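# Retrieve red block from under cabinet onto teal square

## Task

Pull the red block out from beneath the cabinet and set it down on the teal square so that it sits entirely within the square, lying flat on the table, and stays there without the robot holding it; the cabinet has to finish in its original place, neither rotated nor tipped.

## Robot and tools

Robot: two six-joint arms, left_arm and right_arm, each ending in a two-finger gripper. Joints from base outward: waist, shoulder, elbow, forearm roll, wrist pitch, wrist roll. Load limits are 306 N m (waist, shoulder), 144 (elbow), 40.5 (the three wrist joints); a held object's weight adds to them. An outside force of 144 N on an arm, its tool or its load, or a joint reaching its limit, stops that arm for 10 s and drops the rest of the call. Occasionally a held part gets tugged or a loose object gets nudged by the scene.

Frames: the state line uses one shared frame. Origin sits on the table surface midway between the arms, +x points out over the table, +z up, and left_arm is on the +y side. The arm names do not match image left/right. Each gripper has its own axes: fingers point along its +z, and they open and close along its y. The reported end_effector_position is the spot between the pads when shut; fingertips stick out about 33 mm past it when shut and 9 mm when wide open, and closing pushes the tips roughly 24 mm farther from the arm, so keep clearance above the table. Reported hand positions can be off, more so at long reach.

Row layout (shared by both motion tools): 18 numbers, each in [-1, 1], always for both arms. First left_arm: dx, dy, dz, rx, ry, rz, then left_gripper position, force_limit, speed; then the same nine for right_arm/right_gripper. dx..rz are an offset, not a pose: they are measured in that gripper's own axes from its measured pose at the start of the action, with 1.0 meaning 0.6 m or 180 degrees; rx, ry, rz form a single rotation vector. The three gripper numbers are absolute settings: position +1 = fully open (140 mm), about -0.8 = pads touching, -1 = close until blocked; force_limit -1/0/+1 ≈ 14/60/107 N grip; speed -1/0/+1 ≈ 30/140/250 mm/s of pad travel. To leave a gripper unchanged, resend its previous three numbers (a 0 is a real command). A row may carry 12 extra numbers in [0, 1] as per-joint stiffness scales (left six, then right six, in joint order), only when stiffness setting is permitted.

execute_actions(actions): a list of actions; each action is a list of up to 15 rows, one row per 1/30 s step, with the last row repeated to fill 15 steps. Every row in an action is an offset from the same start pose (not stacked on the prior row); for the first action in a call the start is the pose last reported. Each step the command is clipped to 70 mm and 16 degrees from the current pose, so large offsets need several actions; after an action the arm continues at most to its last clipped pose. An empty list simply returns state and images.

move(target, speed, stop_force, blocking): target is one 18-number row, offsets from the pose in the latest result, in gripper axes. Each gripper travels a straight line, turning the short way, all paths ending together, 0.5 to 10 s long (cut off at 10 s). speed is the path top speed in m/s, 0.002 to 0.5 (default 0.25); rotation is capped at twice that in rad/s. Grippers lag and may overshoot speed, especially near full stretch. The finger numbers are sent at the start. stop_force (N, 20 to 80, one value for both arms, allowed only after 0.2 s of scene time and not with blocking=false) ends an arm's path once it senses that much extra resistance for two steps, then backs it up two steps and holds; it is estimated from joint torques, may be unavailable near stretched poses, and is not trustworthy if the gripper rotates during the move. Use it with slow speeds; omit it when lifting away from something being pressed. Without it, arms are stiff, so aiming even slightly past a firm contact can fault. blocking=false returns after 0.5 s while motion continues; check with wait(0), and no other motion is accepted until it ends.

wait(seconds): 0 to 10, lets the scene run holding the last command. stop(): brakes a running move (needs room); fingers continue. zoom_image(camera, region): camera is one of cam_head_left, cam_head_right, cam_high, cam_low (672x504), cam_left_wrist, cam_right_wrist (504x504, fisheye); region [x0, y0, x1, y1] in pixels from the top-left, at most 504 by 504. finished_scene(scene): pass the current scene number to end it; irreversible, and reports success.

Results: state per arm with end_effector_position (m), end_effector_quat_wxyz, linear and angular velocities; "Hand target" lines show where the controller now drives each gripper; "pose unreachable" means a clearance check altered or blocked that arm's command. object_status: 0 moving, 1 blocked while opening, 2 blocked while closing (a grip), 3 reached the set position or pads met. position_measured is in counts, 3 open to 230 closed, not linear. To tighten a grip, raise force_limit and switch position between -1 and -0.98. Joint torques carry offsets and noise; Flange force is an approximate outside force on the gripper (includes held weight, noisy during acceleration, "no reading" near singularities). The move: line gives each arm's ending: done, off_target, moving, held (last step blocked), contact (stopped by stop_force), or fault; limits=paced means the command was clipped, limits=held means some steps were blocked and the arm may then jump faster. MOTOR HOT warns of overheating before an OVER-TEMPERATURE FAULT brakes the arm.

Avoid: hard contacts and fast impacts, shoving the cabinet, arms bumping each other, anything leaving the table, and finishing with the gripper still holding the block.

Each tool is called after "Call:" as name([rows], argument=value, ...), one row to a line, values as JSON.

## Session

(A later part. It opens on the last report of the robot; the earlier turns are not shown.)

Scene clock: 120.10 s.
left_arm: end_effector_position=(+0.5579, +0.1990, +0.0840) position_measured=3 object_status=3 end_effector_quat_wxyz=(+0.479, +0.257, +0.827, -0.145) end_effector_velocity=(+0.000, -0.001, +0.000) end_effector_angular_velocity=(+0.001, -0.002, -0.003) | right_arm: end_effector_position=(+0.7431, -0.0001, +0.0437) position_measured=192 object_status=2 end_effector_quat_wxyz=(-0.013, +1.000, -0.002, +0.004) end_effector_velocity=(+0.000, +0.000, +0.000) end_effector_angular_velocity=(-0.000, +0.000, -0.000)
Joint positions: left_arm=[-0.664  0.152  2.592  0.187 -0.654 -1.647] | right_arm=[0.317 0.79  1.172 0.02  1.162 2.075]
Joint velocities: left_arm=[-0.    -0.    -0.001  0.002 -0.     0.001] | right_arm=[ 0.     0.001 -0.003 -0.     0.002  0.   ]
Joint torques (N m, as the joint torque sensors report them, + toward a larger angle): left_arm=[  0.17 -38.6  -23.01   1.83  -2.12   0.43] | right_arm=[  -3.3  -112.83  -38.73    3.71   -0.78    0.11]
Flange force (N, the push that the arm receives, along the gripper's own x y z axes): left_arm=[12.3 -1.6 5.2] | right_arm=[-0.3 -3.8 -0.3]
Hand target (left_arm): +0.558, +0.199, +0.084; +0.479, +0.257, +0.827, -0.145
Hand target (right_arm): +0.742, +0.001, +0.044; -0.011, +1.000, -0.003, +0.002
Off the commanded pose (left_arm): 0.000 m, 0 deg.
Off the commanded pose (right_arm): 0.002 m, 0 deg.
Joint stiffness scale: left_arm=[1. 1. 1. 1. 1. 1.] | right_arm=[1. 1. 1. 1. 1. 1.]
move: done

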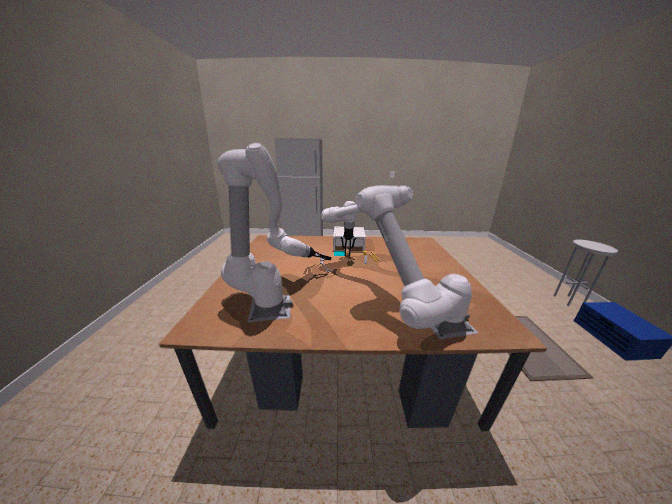

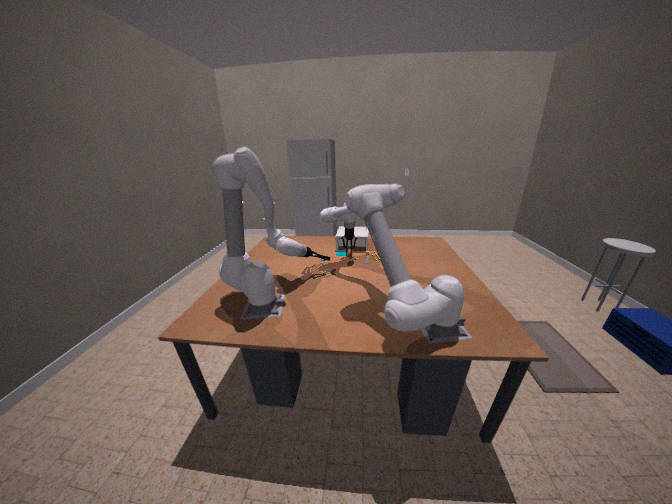

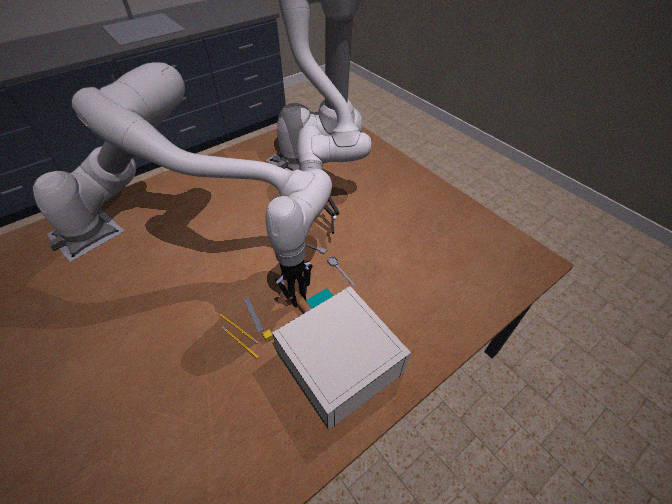

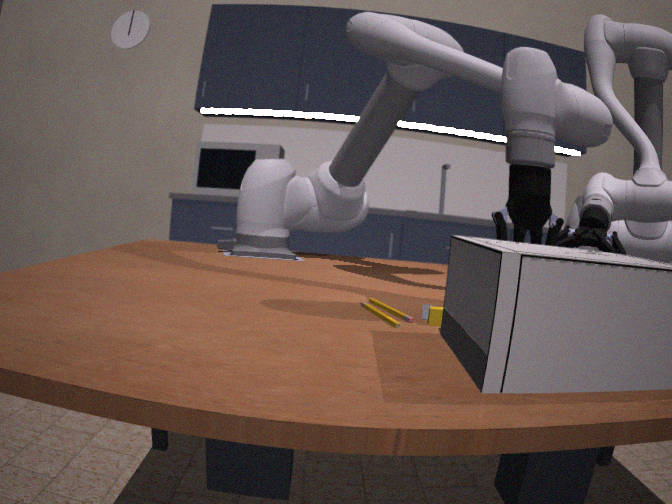

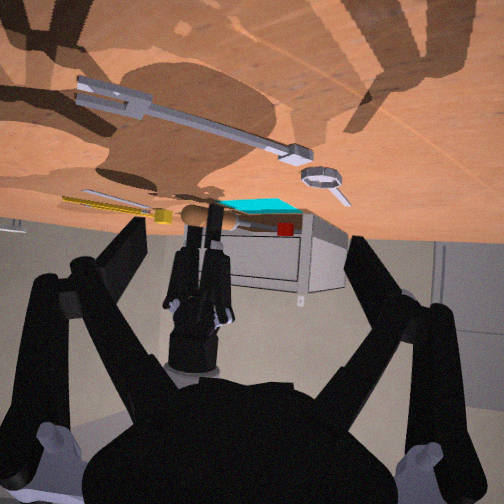

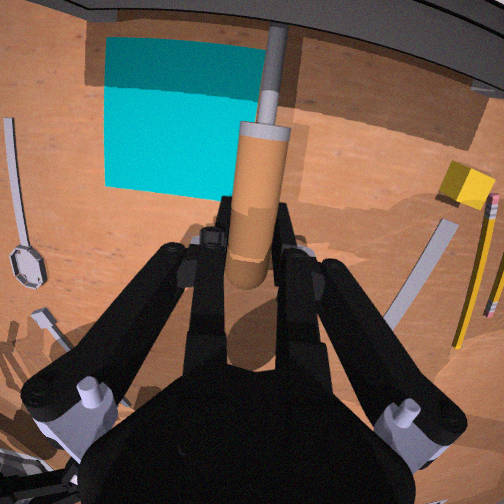

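Call:
move(target=[0,0.25,0,0,0,0,1,0,0,-0.32,-0.025,0,0,0,0,-0.98,1,-0.5], speed=0.07)

Call:
zoom_image(camera="cam_left_wrist", region=[60, 170, 300, 290])

Scene clock: 127.50 s.
left_arm: end_effector_position=(+0.6402, +0.3237, +0.0833) position_measured=3 object_status=3 end_effector_quat_wxyz=(+0.477, +0.257, +0.828, -0.144) end_effector_velocity=(-0.000, +0.000, -0.001) end_effector_angular_velocity=(-0.000, +0.002, -0.001) | right_arm: end_effector_position=(+0.5521, +0.0147, +0.0433) position_measured=192 object_status=2 end_effector_quat_wxyz=(-0.012, +1.000, -0.001, +0.002) end_effector_velocity=(+0.000, +0.000, -0.000) end_effector_angular_velocity=(+0.001, -0.001, +0.000)
Joint positions: left_arm=[-0.251  0.224  2.481  0.773 -0.693 -1.912] | right_arm=[0.448 0.575 1.557 0.02  0.994 2.2  ]
Joint velocities: left_arm=[ 0.001  0.001 -0.     0.004 -0.    -0.002] | right_arm=[ 0.    -0.     0.001  0.    -0.002 -0.   ]
Joint torques (N m, as the joint torque sensors report them, + toward a larger angle): left_arm=[ -1.17 -50.79 -25.41   1.72  -2.15   0.95] | right_arm=[ -3.06 -93.51 -34.52   3.51   0.33   0.  ]
Flange force (N, the push that the arm receives, along the gripper's own x y z axes): left_arm=[11.8 1.3 7.1] | right_arm=[1.3 -5.7 1.8]
Hand target (left_arm): +0.642, +0.323, +0.085; +0.479, +0.257, +0.827, -0.145
Hand target (right_arm): +0.551, +0.016, +0.043; -0.013, +1.000, -0.002, +0.004
Off the commanded pose (left_arm): 0.003 m, 0 deg.
Off the commanded pose (right_arm): 0.001 m, 0 deg.
Joint stiffness scale: left_arm=[1. 1. 1. 1. 1. 1.] | right_arm=[1. 1. 1. 1. 1. 1.]
move: done

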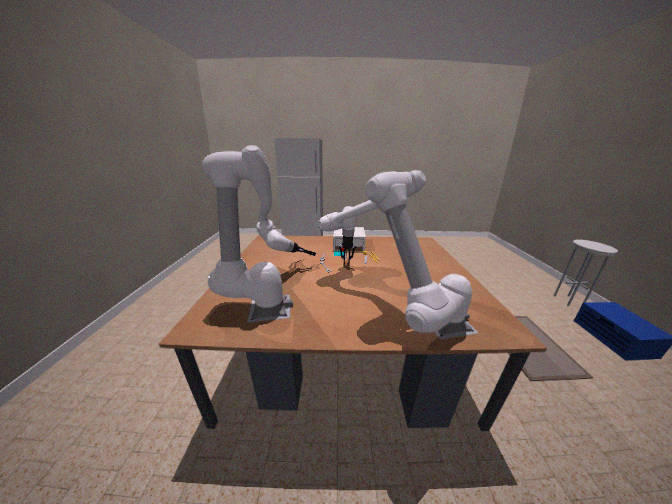

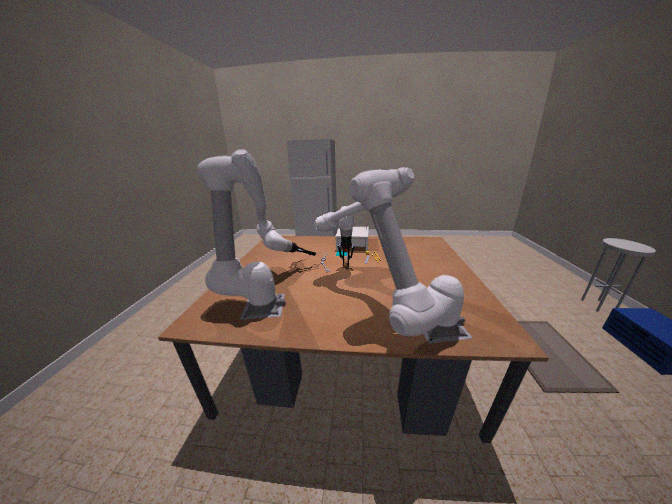

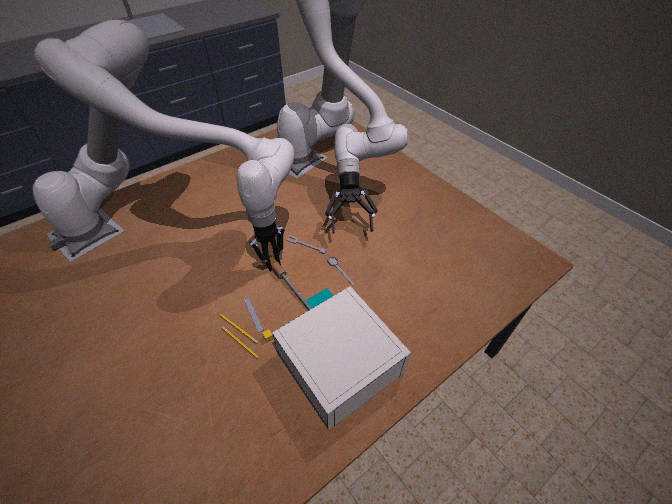

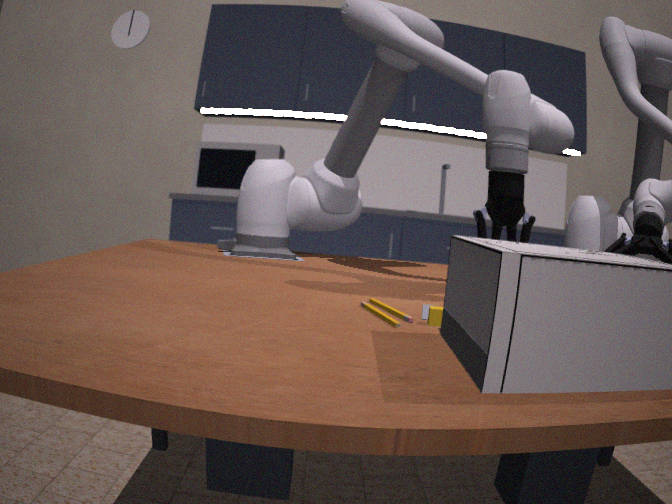

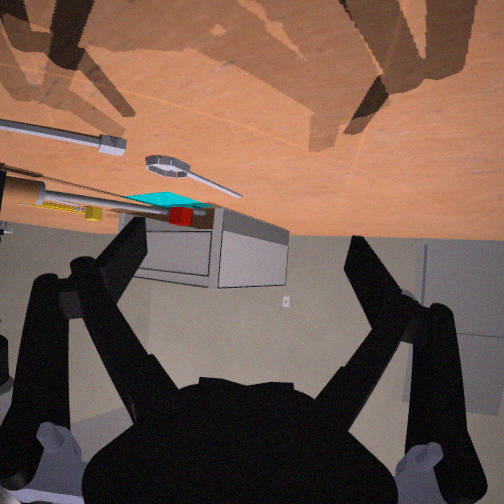

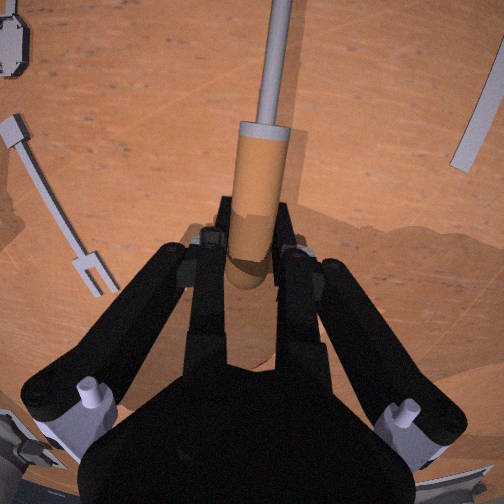

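Region (60, 170, 300, 290) of cam_left_wrist's 504x504 image, scaled by 2.100, with more detail than that image has.

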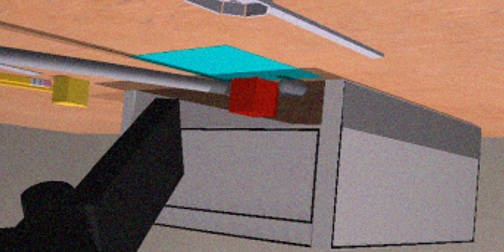

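Pull 6 cm more with +y shift; raise left camera for a better view.

Call:
move(target=[-0.2,0,-0.115,0,0,0,1,0,0,-0.1,-0.033,0,0,0,0,-0.98,1,-0.5], speed=0.1)

Call:
zoom_image(camera="cam_left_wrist", region=[60, 60, 300, 220])

Scene clock: 132.40 s.
left_arm: end_effector_position=(+0.6388, +0.3217, +0.2196) position_measured=3 object_status=3 end_effector_quat_wxyz=(+0.476, +0.256, +0.828, -0.146) end_effector_velocity=(-0.001, -0.000, -0.001) end_effector_angular_velocity=(-0.000, +0.008, -0.002) | right_arm: end_effector_position=(+0.4930, +0.0336, +0.0440) position_measured=192 object_status=2 end_effector_quat_wxyz=(-0.010, +1.000, +0.000, -0.000) end_effector_velocity=(+0.000, +0.000, +0.000) end_effector_angular_velocity=(+0.001, -0.001, -0.000)
Joint positions: left_arm=[-0.254 -0.052  2.382  1.259 -0.488 -2.495] | right_arm=[0.513 0.532 1.627 0.02  0.97  2.262]
Joint velocities: left_arm=[ 0.    -0.001 -0.002  0.021  0.001 -0.023] | right_arm=[-0.    -0.001  0.    -0.    -0.001 -0.   ]
Joint torques (N m, as the joint torque sensors report them, + toward a larger angle): left_arm=[  3.66 -33.66 -38.09   1.31  -1.43   0.57] | right_arm=[ -4.75 -89.57 -34.31   3.54   0.31   0.  ]
Flange force (N, the push that the arm receives, along the gripper's own x y z axes): left_arm=no reading | right_arm=[-1.1 -7.1 2.3]
Hand target (left_arm): +0.640, +0.322, +0.222; +0.477, +0.257, +0.828, -0.144
Hand target (right_arm): +0.492, +0.035, +0.044; -0.012, +1.000, -0.001, +0.002
Off the commanded pose (left_arm): 0.003 m, 0 deg.
Off the commanded pose (right_arm): 0.001 m, 0 deg.
Joint stiffness scale: left_arm=[1. 1. 1. 1. 1. 1.] | right_arm=[1. 1. 1. 1. 1. 1.]
move: done

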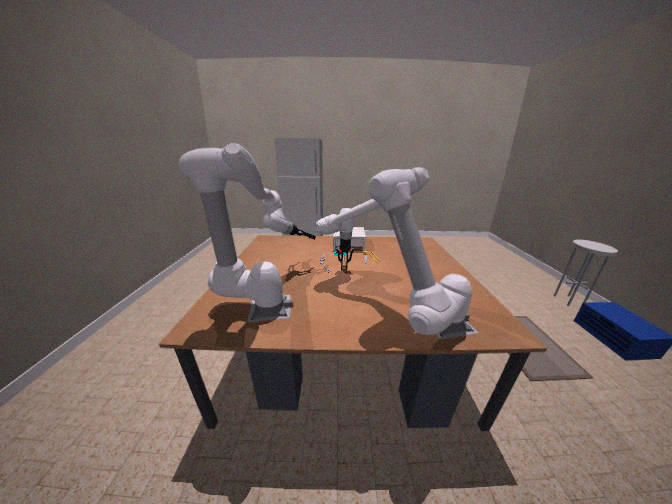

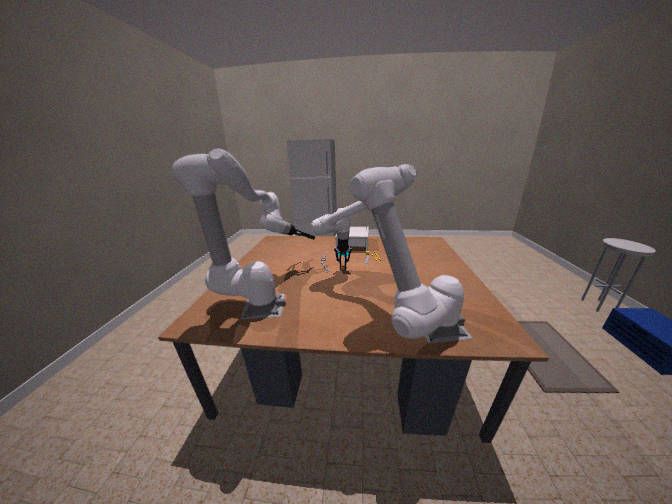

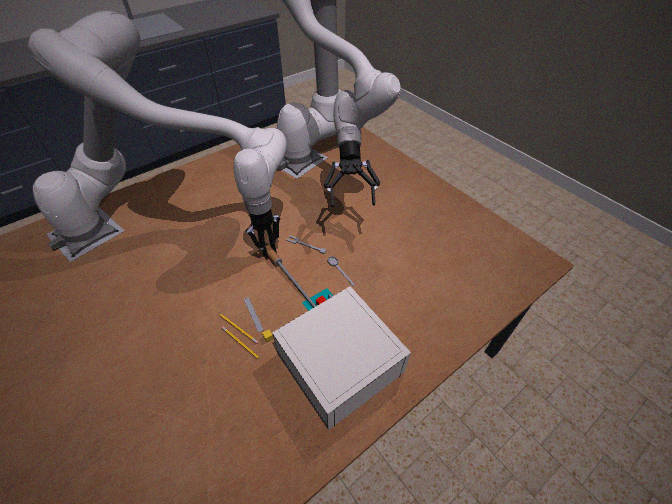

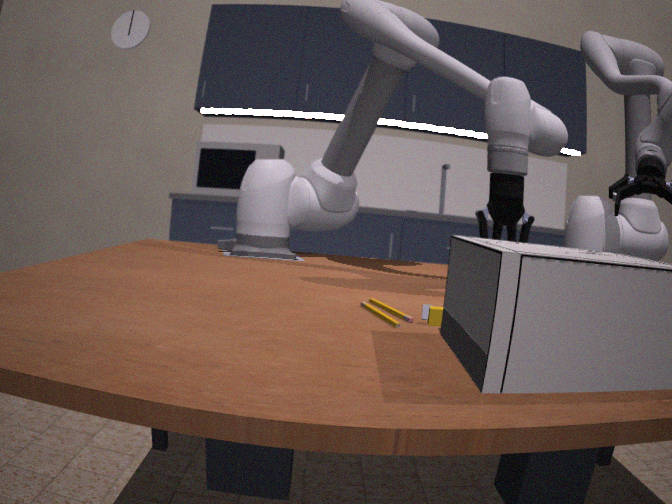

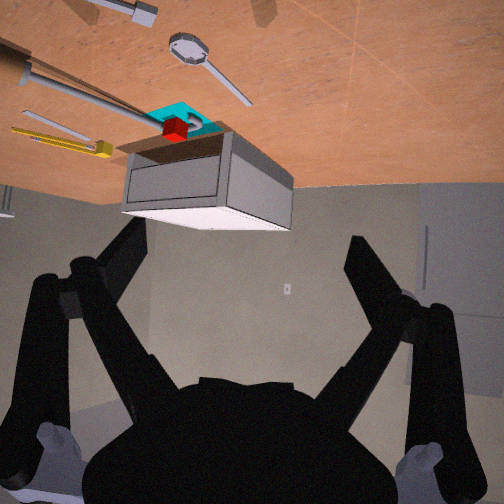

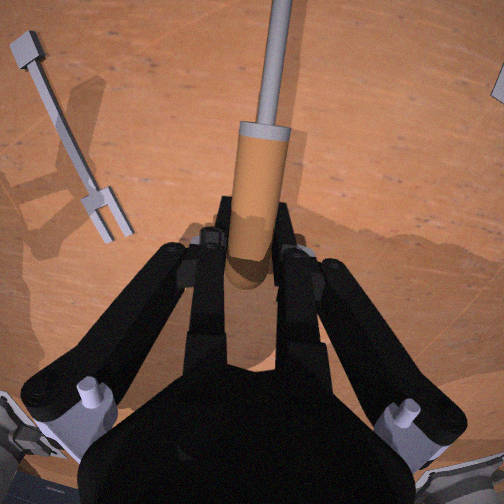

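Region (60, 60, 300, 220) of cam_left_wrist's 504x504 image, scaled by 2.100, with more detail than that image has.

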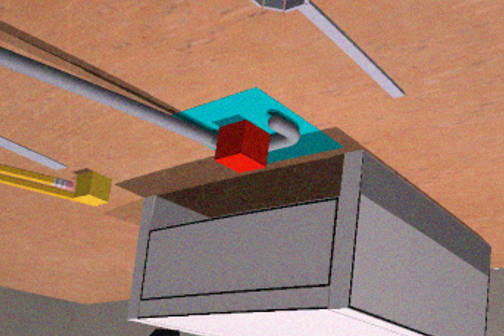

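Call:
move(target=[0,0,0,0,0,0,1,0,0,0.022,0.012,0.015,0,0,0,-0.98,1,-0.5], speed=0.03)

Call:
execute_actions([
  [[0,0,0,0,0,0,1,0,0,0,0,0,0,0,0,0.2,0,-0.3]],
  [[0,0,0,0,0,0,1,0,0,0,0,-0.02,0,0,0,0.2,0,-0.3],[0,0,0,0,0,0,1,0,0,0,0,-0.04,0,0,0,0.2,0,-0.3],[0,0,0,0,0,0,1,0,0,0,0,-0.06,0,0,0,0.2,0,-0.3]],
])

Call:
zoom_image(camera="cam_left_wrist", region=[60, 60, 300, 220])

Scene clock: 141.93 s.
left_arm: end_effector_position=(+0.6387, +0.3217, +0.2195) position_measured=3 object_status=3 end_effector_quat_wxyz=(+0.476, +0.256, +0.829, -0.146) end_effector_velocity=(+0.000, -0.000, +0.000) end_effector_angular_velocity=(+0.000, -0.000, -0.001) | right_arm: end_effector_position=(+0.5021, +0.0255, +0.0351) position_measured=192 object_status=2 end_effector_quat_wxyz=(-0.008, +1.000, -0.001, -0.003) end_effector_velocity=(+0.001, +0.000, -0.000) end_effector_angular_velocity=(+0.000, -0.000, +0.000)
Joint positions: left_arm=[-0.254 -0.052  2.382  1.261 -0.488 -2.497] | right_arm=[0.497 0.545 1.624 0.02  0.967 2.249]
Joint velocities: left_arm=[-0.001 -0.    -0.001  0.     0.    -0.   ] | right_arm=[-0.     0.    -0.001  0.    -0.    -0.001]
Joint torques (N m, as the joint torque sensors report them, + toward a larger angle): left_arm=[ -1.13 -31.53 -38.5    1.16  -1.44   0.69] | right_arm=[ -5.21 -87.72 -31.47   3.64   0.63   0.53]
Flange force (N, the push that the arm receives, along the gripper's own x y z axes): left_arm=no reading | right_arm=[0.2 -8.5 -1.1]
Hand target (left_arm): +0.639, +0.322, +0.220; +0.476, +0.256, +0.828, -0.146
Hand target (right_arm): +0.506, +0.027, +0.035; -0.010, +1.000, +0.000, -0.000
Off the commanded pose (left_arm): 0.000 m, 0 deg.
Off the commanded pose (right_arm): 0.004 m, 0 deg.
Joint stiffness scale: left_arm=[1. 1. 1. 1. 1. 1.] | right_arm=[1. 1. 1. 1. 1. 1.]
move: off_target (right_arm)

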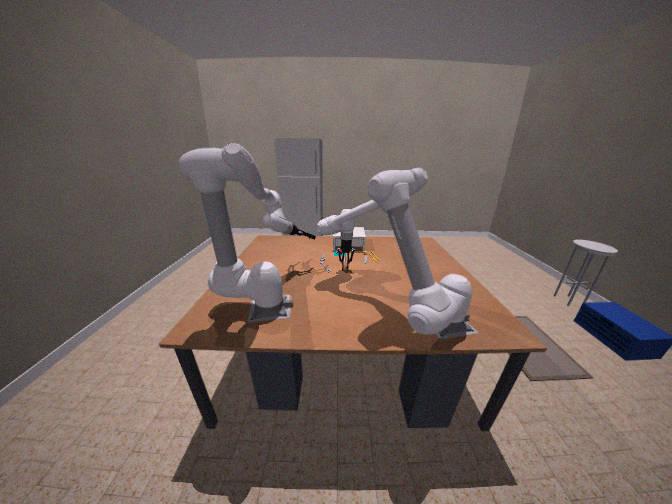

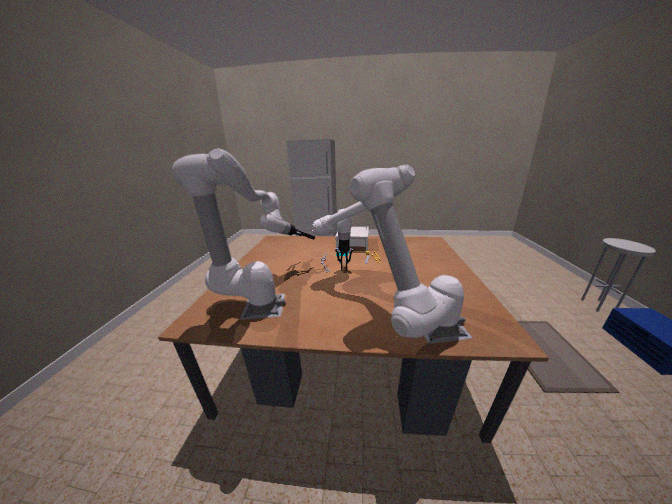

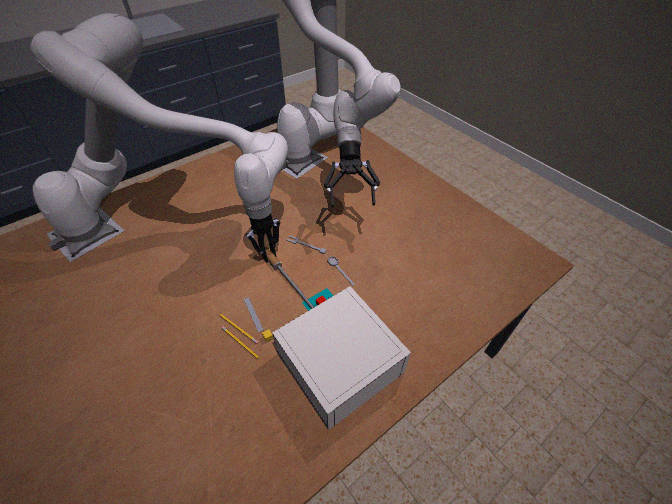

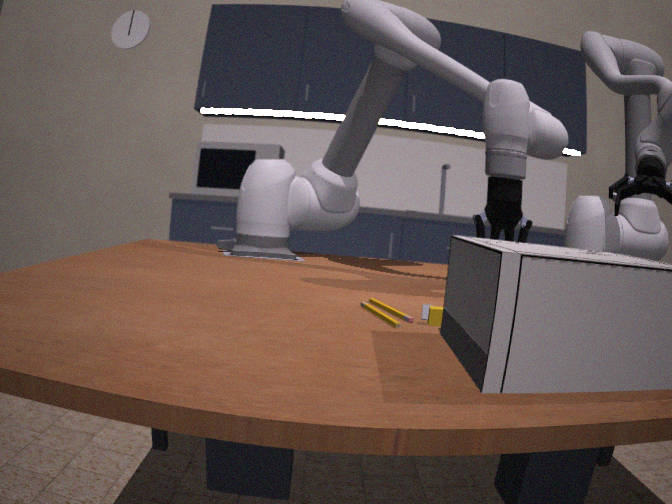

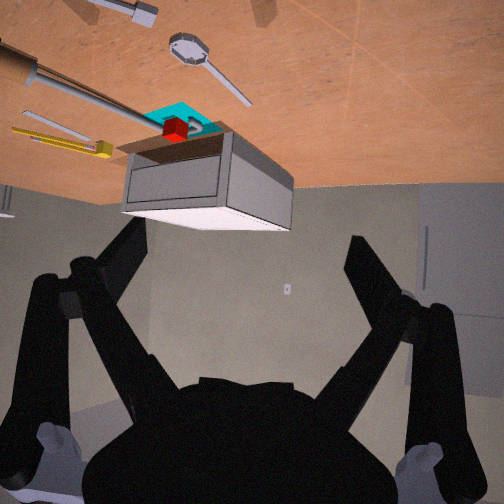

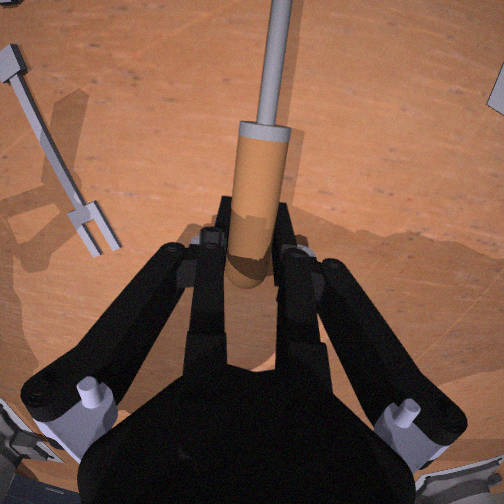

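Scene clock: 142.93 s.
left_arm: end_effector_position=(+0.6387, +0.3217, +0.2195) position_measured=3 object_status=3 end_effector_quat_wxyz=(+0.476, +0.256, +0.829, -0.146) end_effector_velocity=(+0.000, -0.000, +0.000) end_effector_angular_velocity=(+0.002, -0.002, -0.002) | right_arm: end_effector_position=(+0.5021, +0.0257, +0.0688) position_measured=104 object_status=3 end_effector_quat_wxyz=(-0.009, +1.000, -0.000, -0.002) end_effector_velocity=(-0.000, -0.001, +0.000) end_effector_angular_velocity=(-0.001, +0.001, -0.000)
Joint positions: left_arm=[-0.254 -0.052  2.382  1.261 -0.488 -2.497] | right_arm=[0.497 0.514 1.604 0.02  1.015 2.249]
Joint velocities: left_arm=[-0.    -0.    -0.001  0.001  0.     0.002] | right_arm=[-0.    -0.    -0.    -0.     0.003  0.   ]
Joint torques (N m, as the joint torque sensors report them, + toward a larger angle): left_arm=[  1.94 -34.11 -39.29   1.06  -1.55   0.71] | right_arm=[ -2.77 -86.01 -33.49   3.42   0.18  -0.03]
Flange force (N, the push that the arm receives, along the gripper's own x y z axes): left_arm=no reading | right_arm=[0.6 -5.3 -1.6]
Flange force at the end of the 1st action (N, along the gripper's axes at the end of the call): left_arm=no reading | right_arm=[-1.2 -5.6 -1.1]
Hand target (left_arm): +0.639, +0.322, +0.220; +0.476, +0.256, +0.829, -0.146
Hand target (right_arm): +0.502, +0.025, +0.071; -0.008, +1.000, -0.001, -0.003
Off the commanded pose (left_arm): 0.000 m, 0 deg.
Off the commanded pose (right_arm): 0.003 m, 0 deg.
Joint stiffness scale: left_arm=[1. 1. 1. 1. 1. 1.] | right_arm=[1. 1. 1. 1. 1. 1.]

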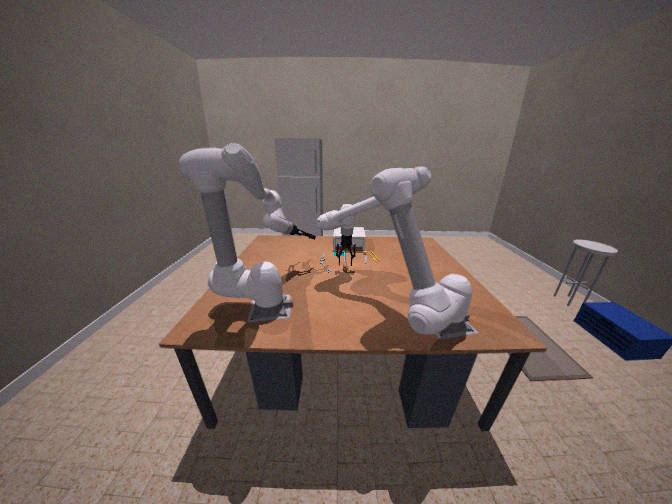

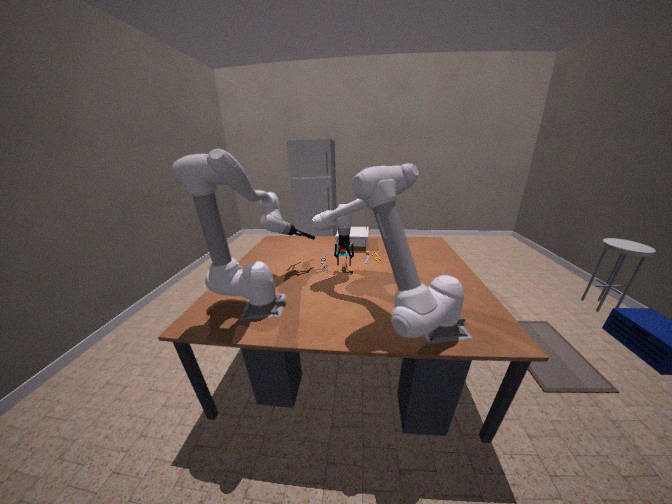

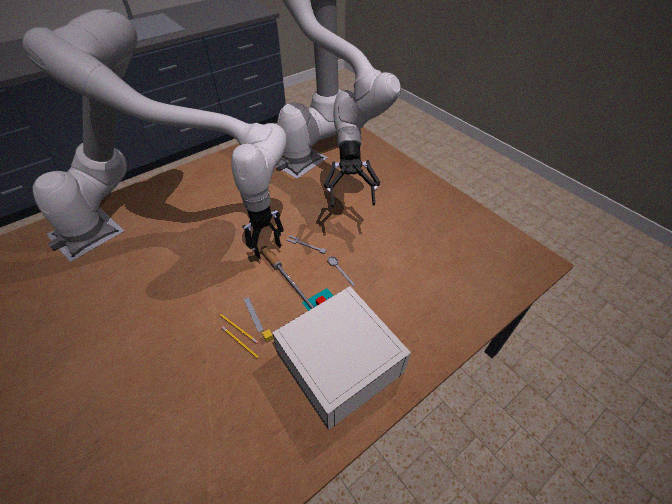

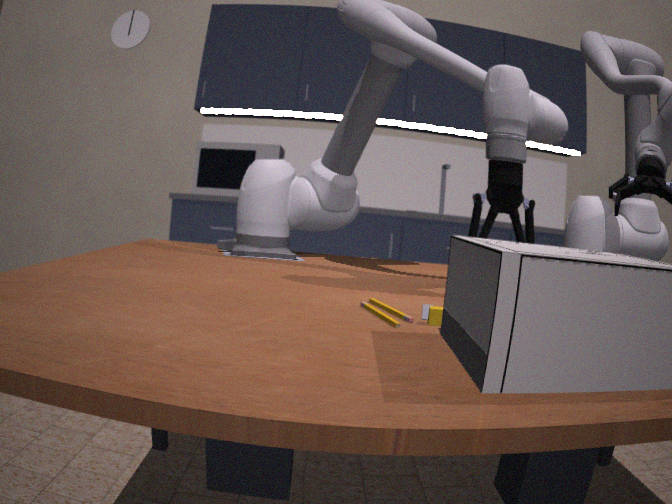

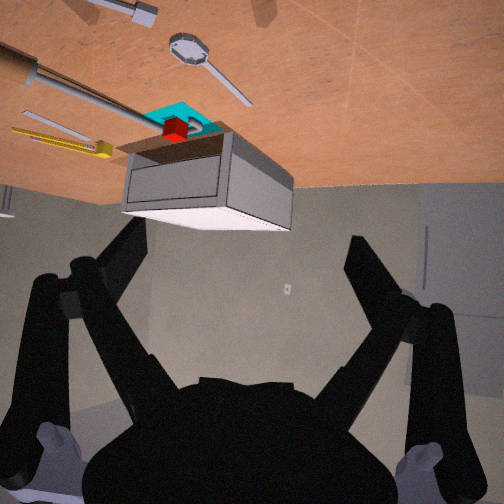

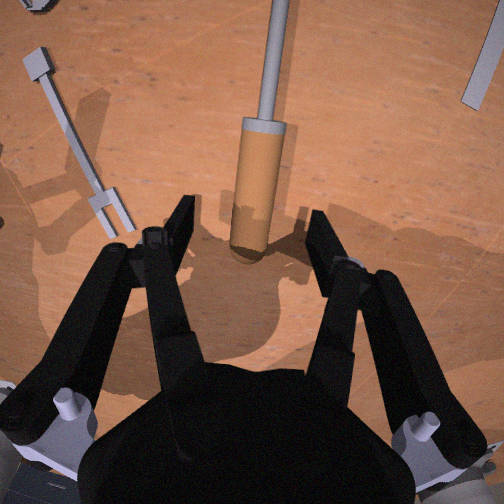

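Region (60, 60, 300, 220) of cam_left_wrist's 504x504 image, scaled by 2.100, with more detail than that image has.

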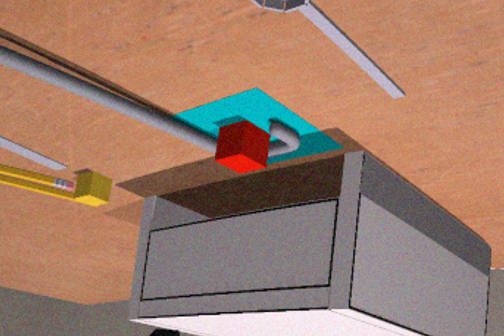

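Call:
finished_scene(scene=1)

The scene is finished: the task was done.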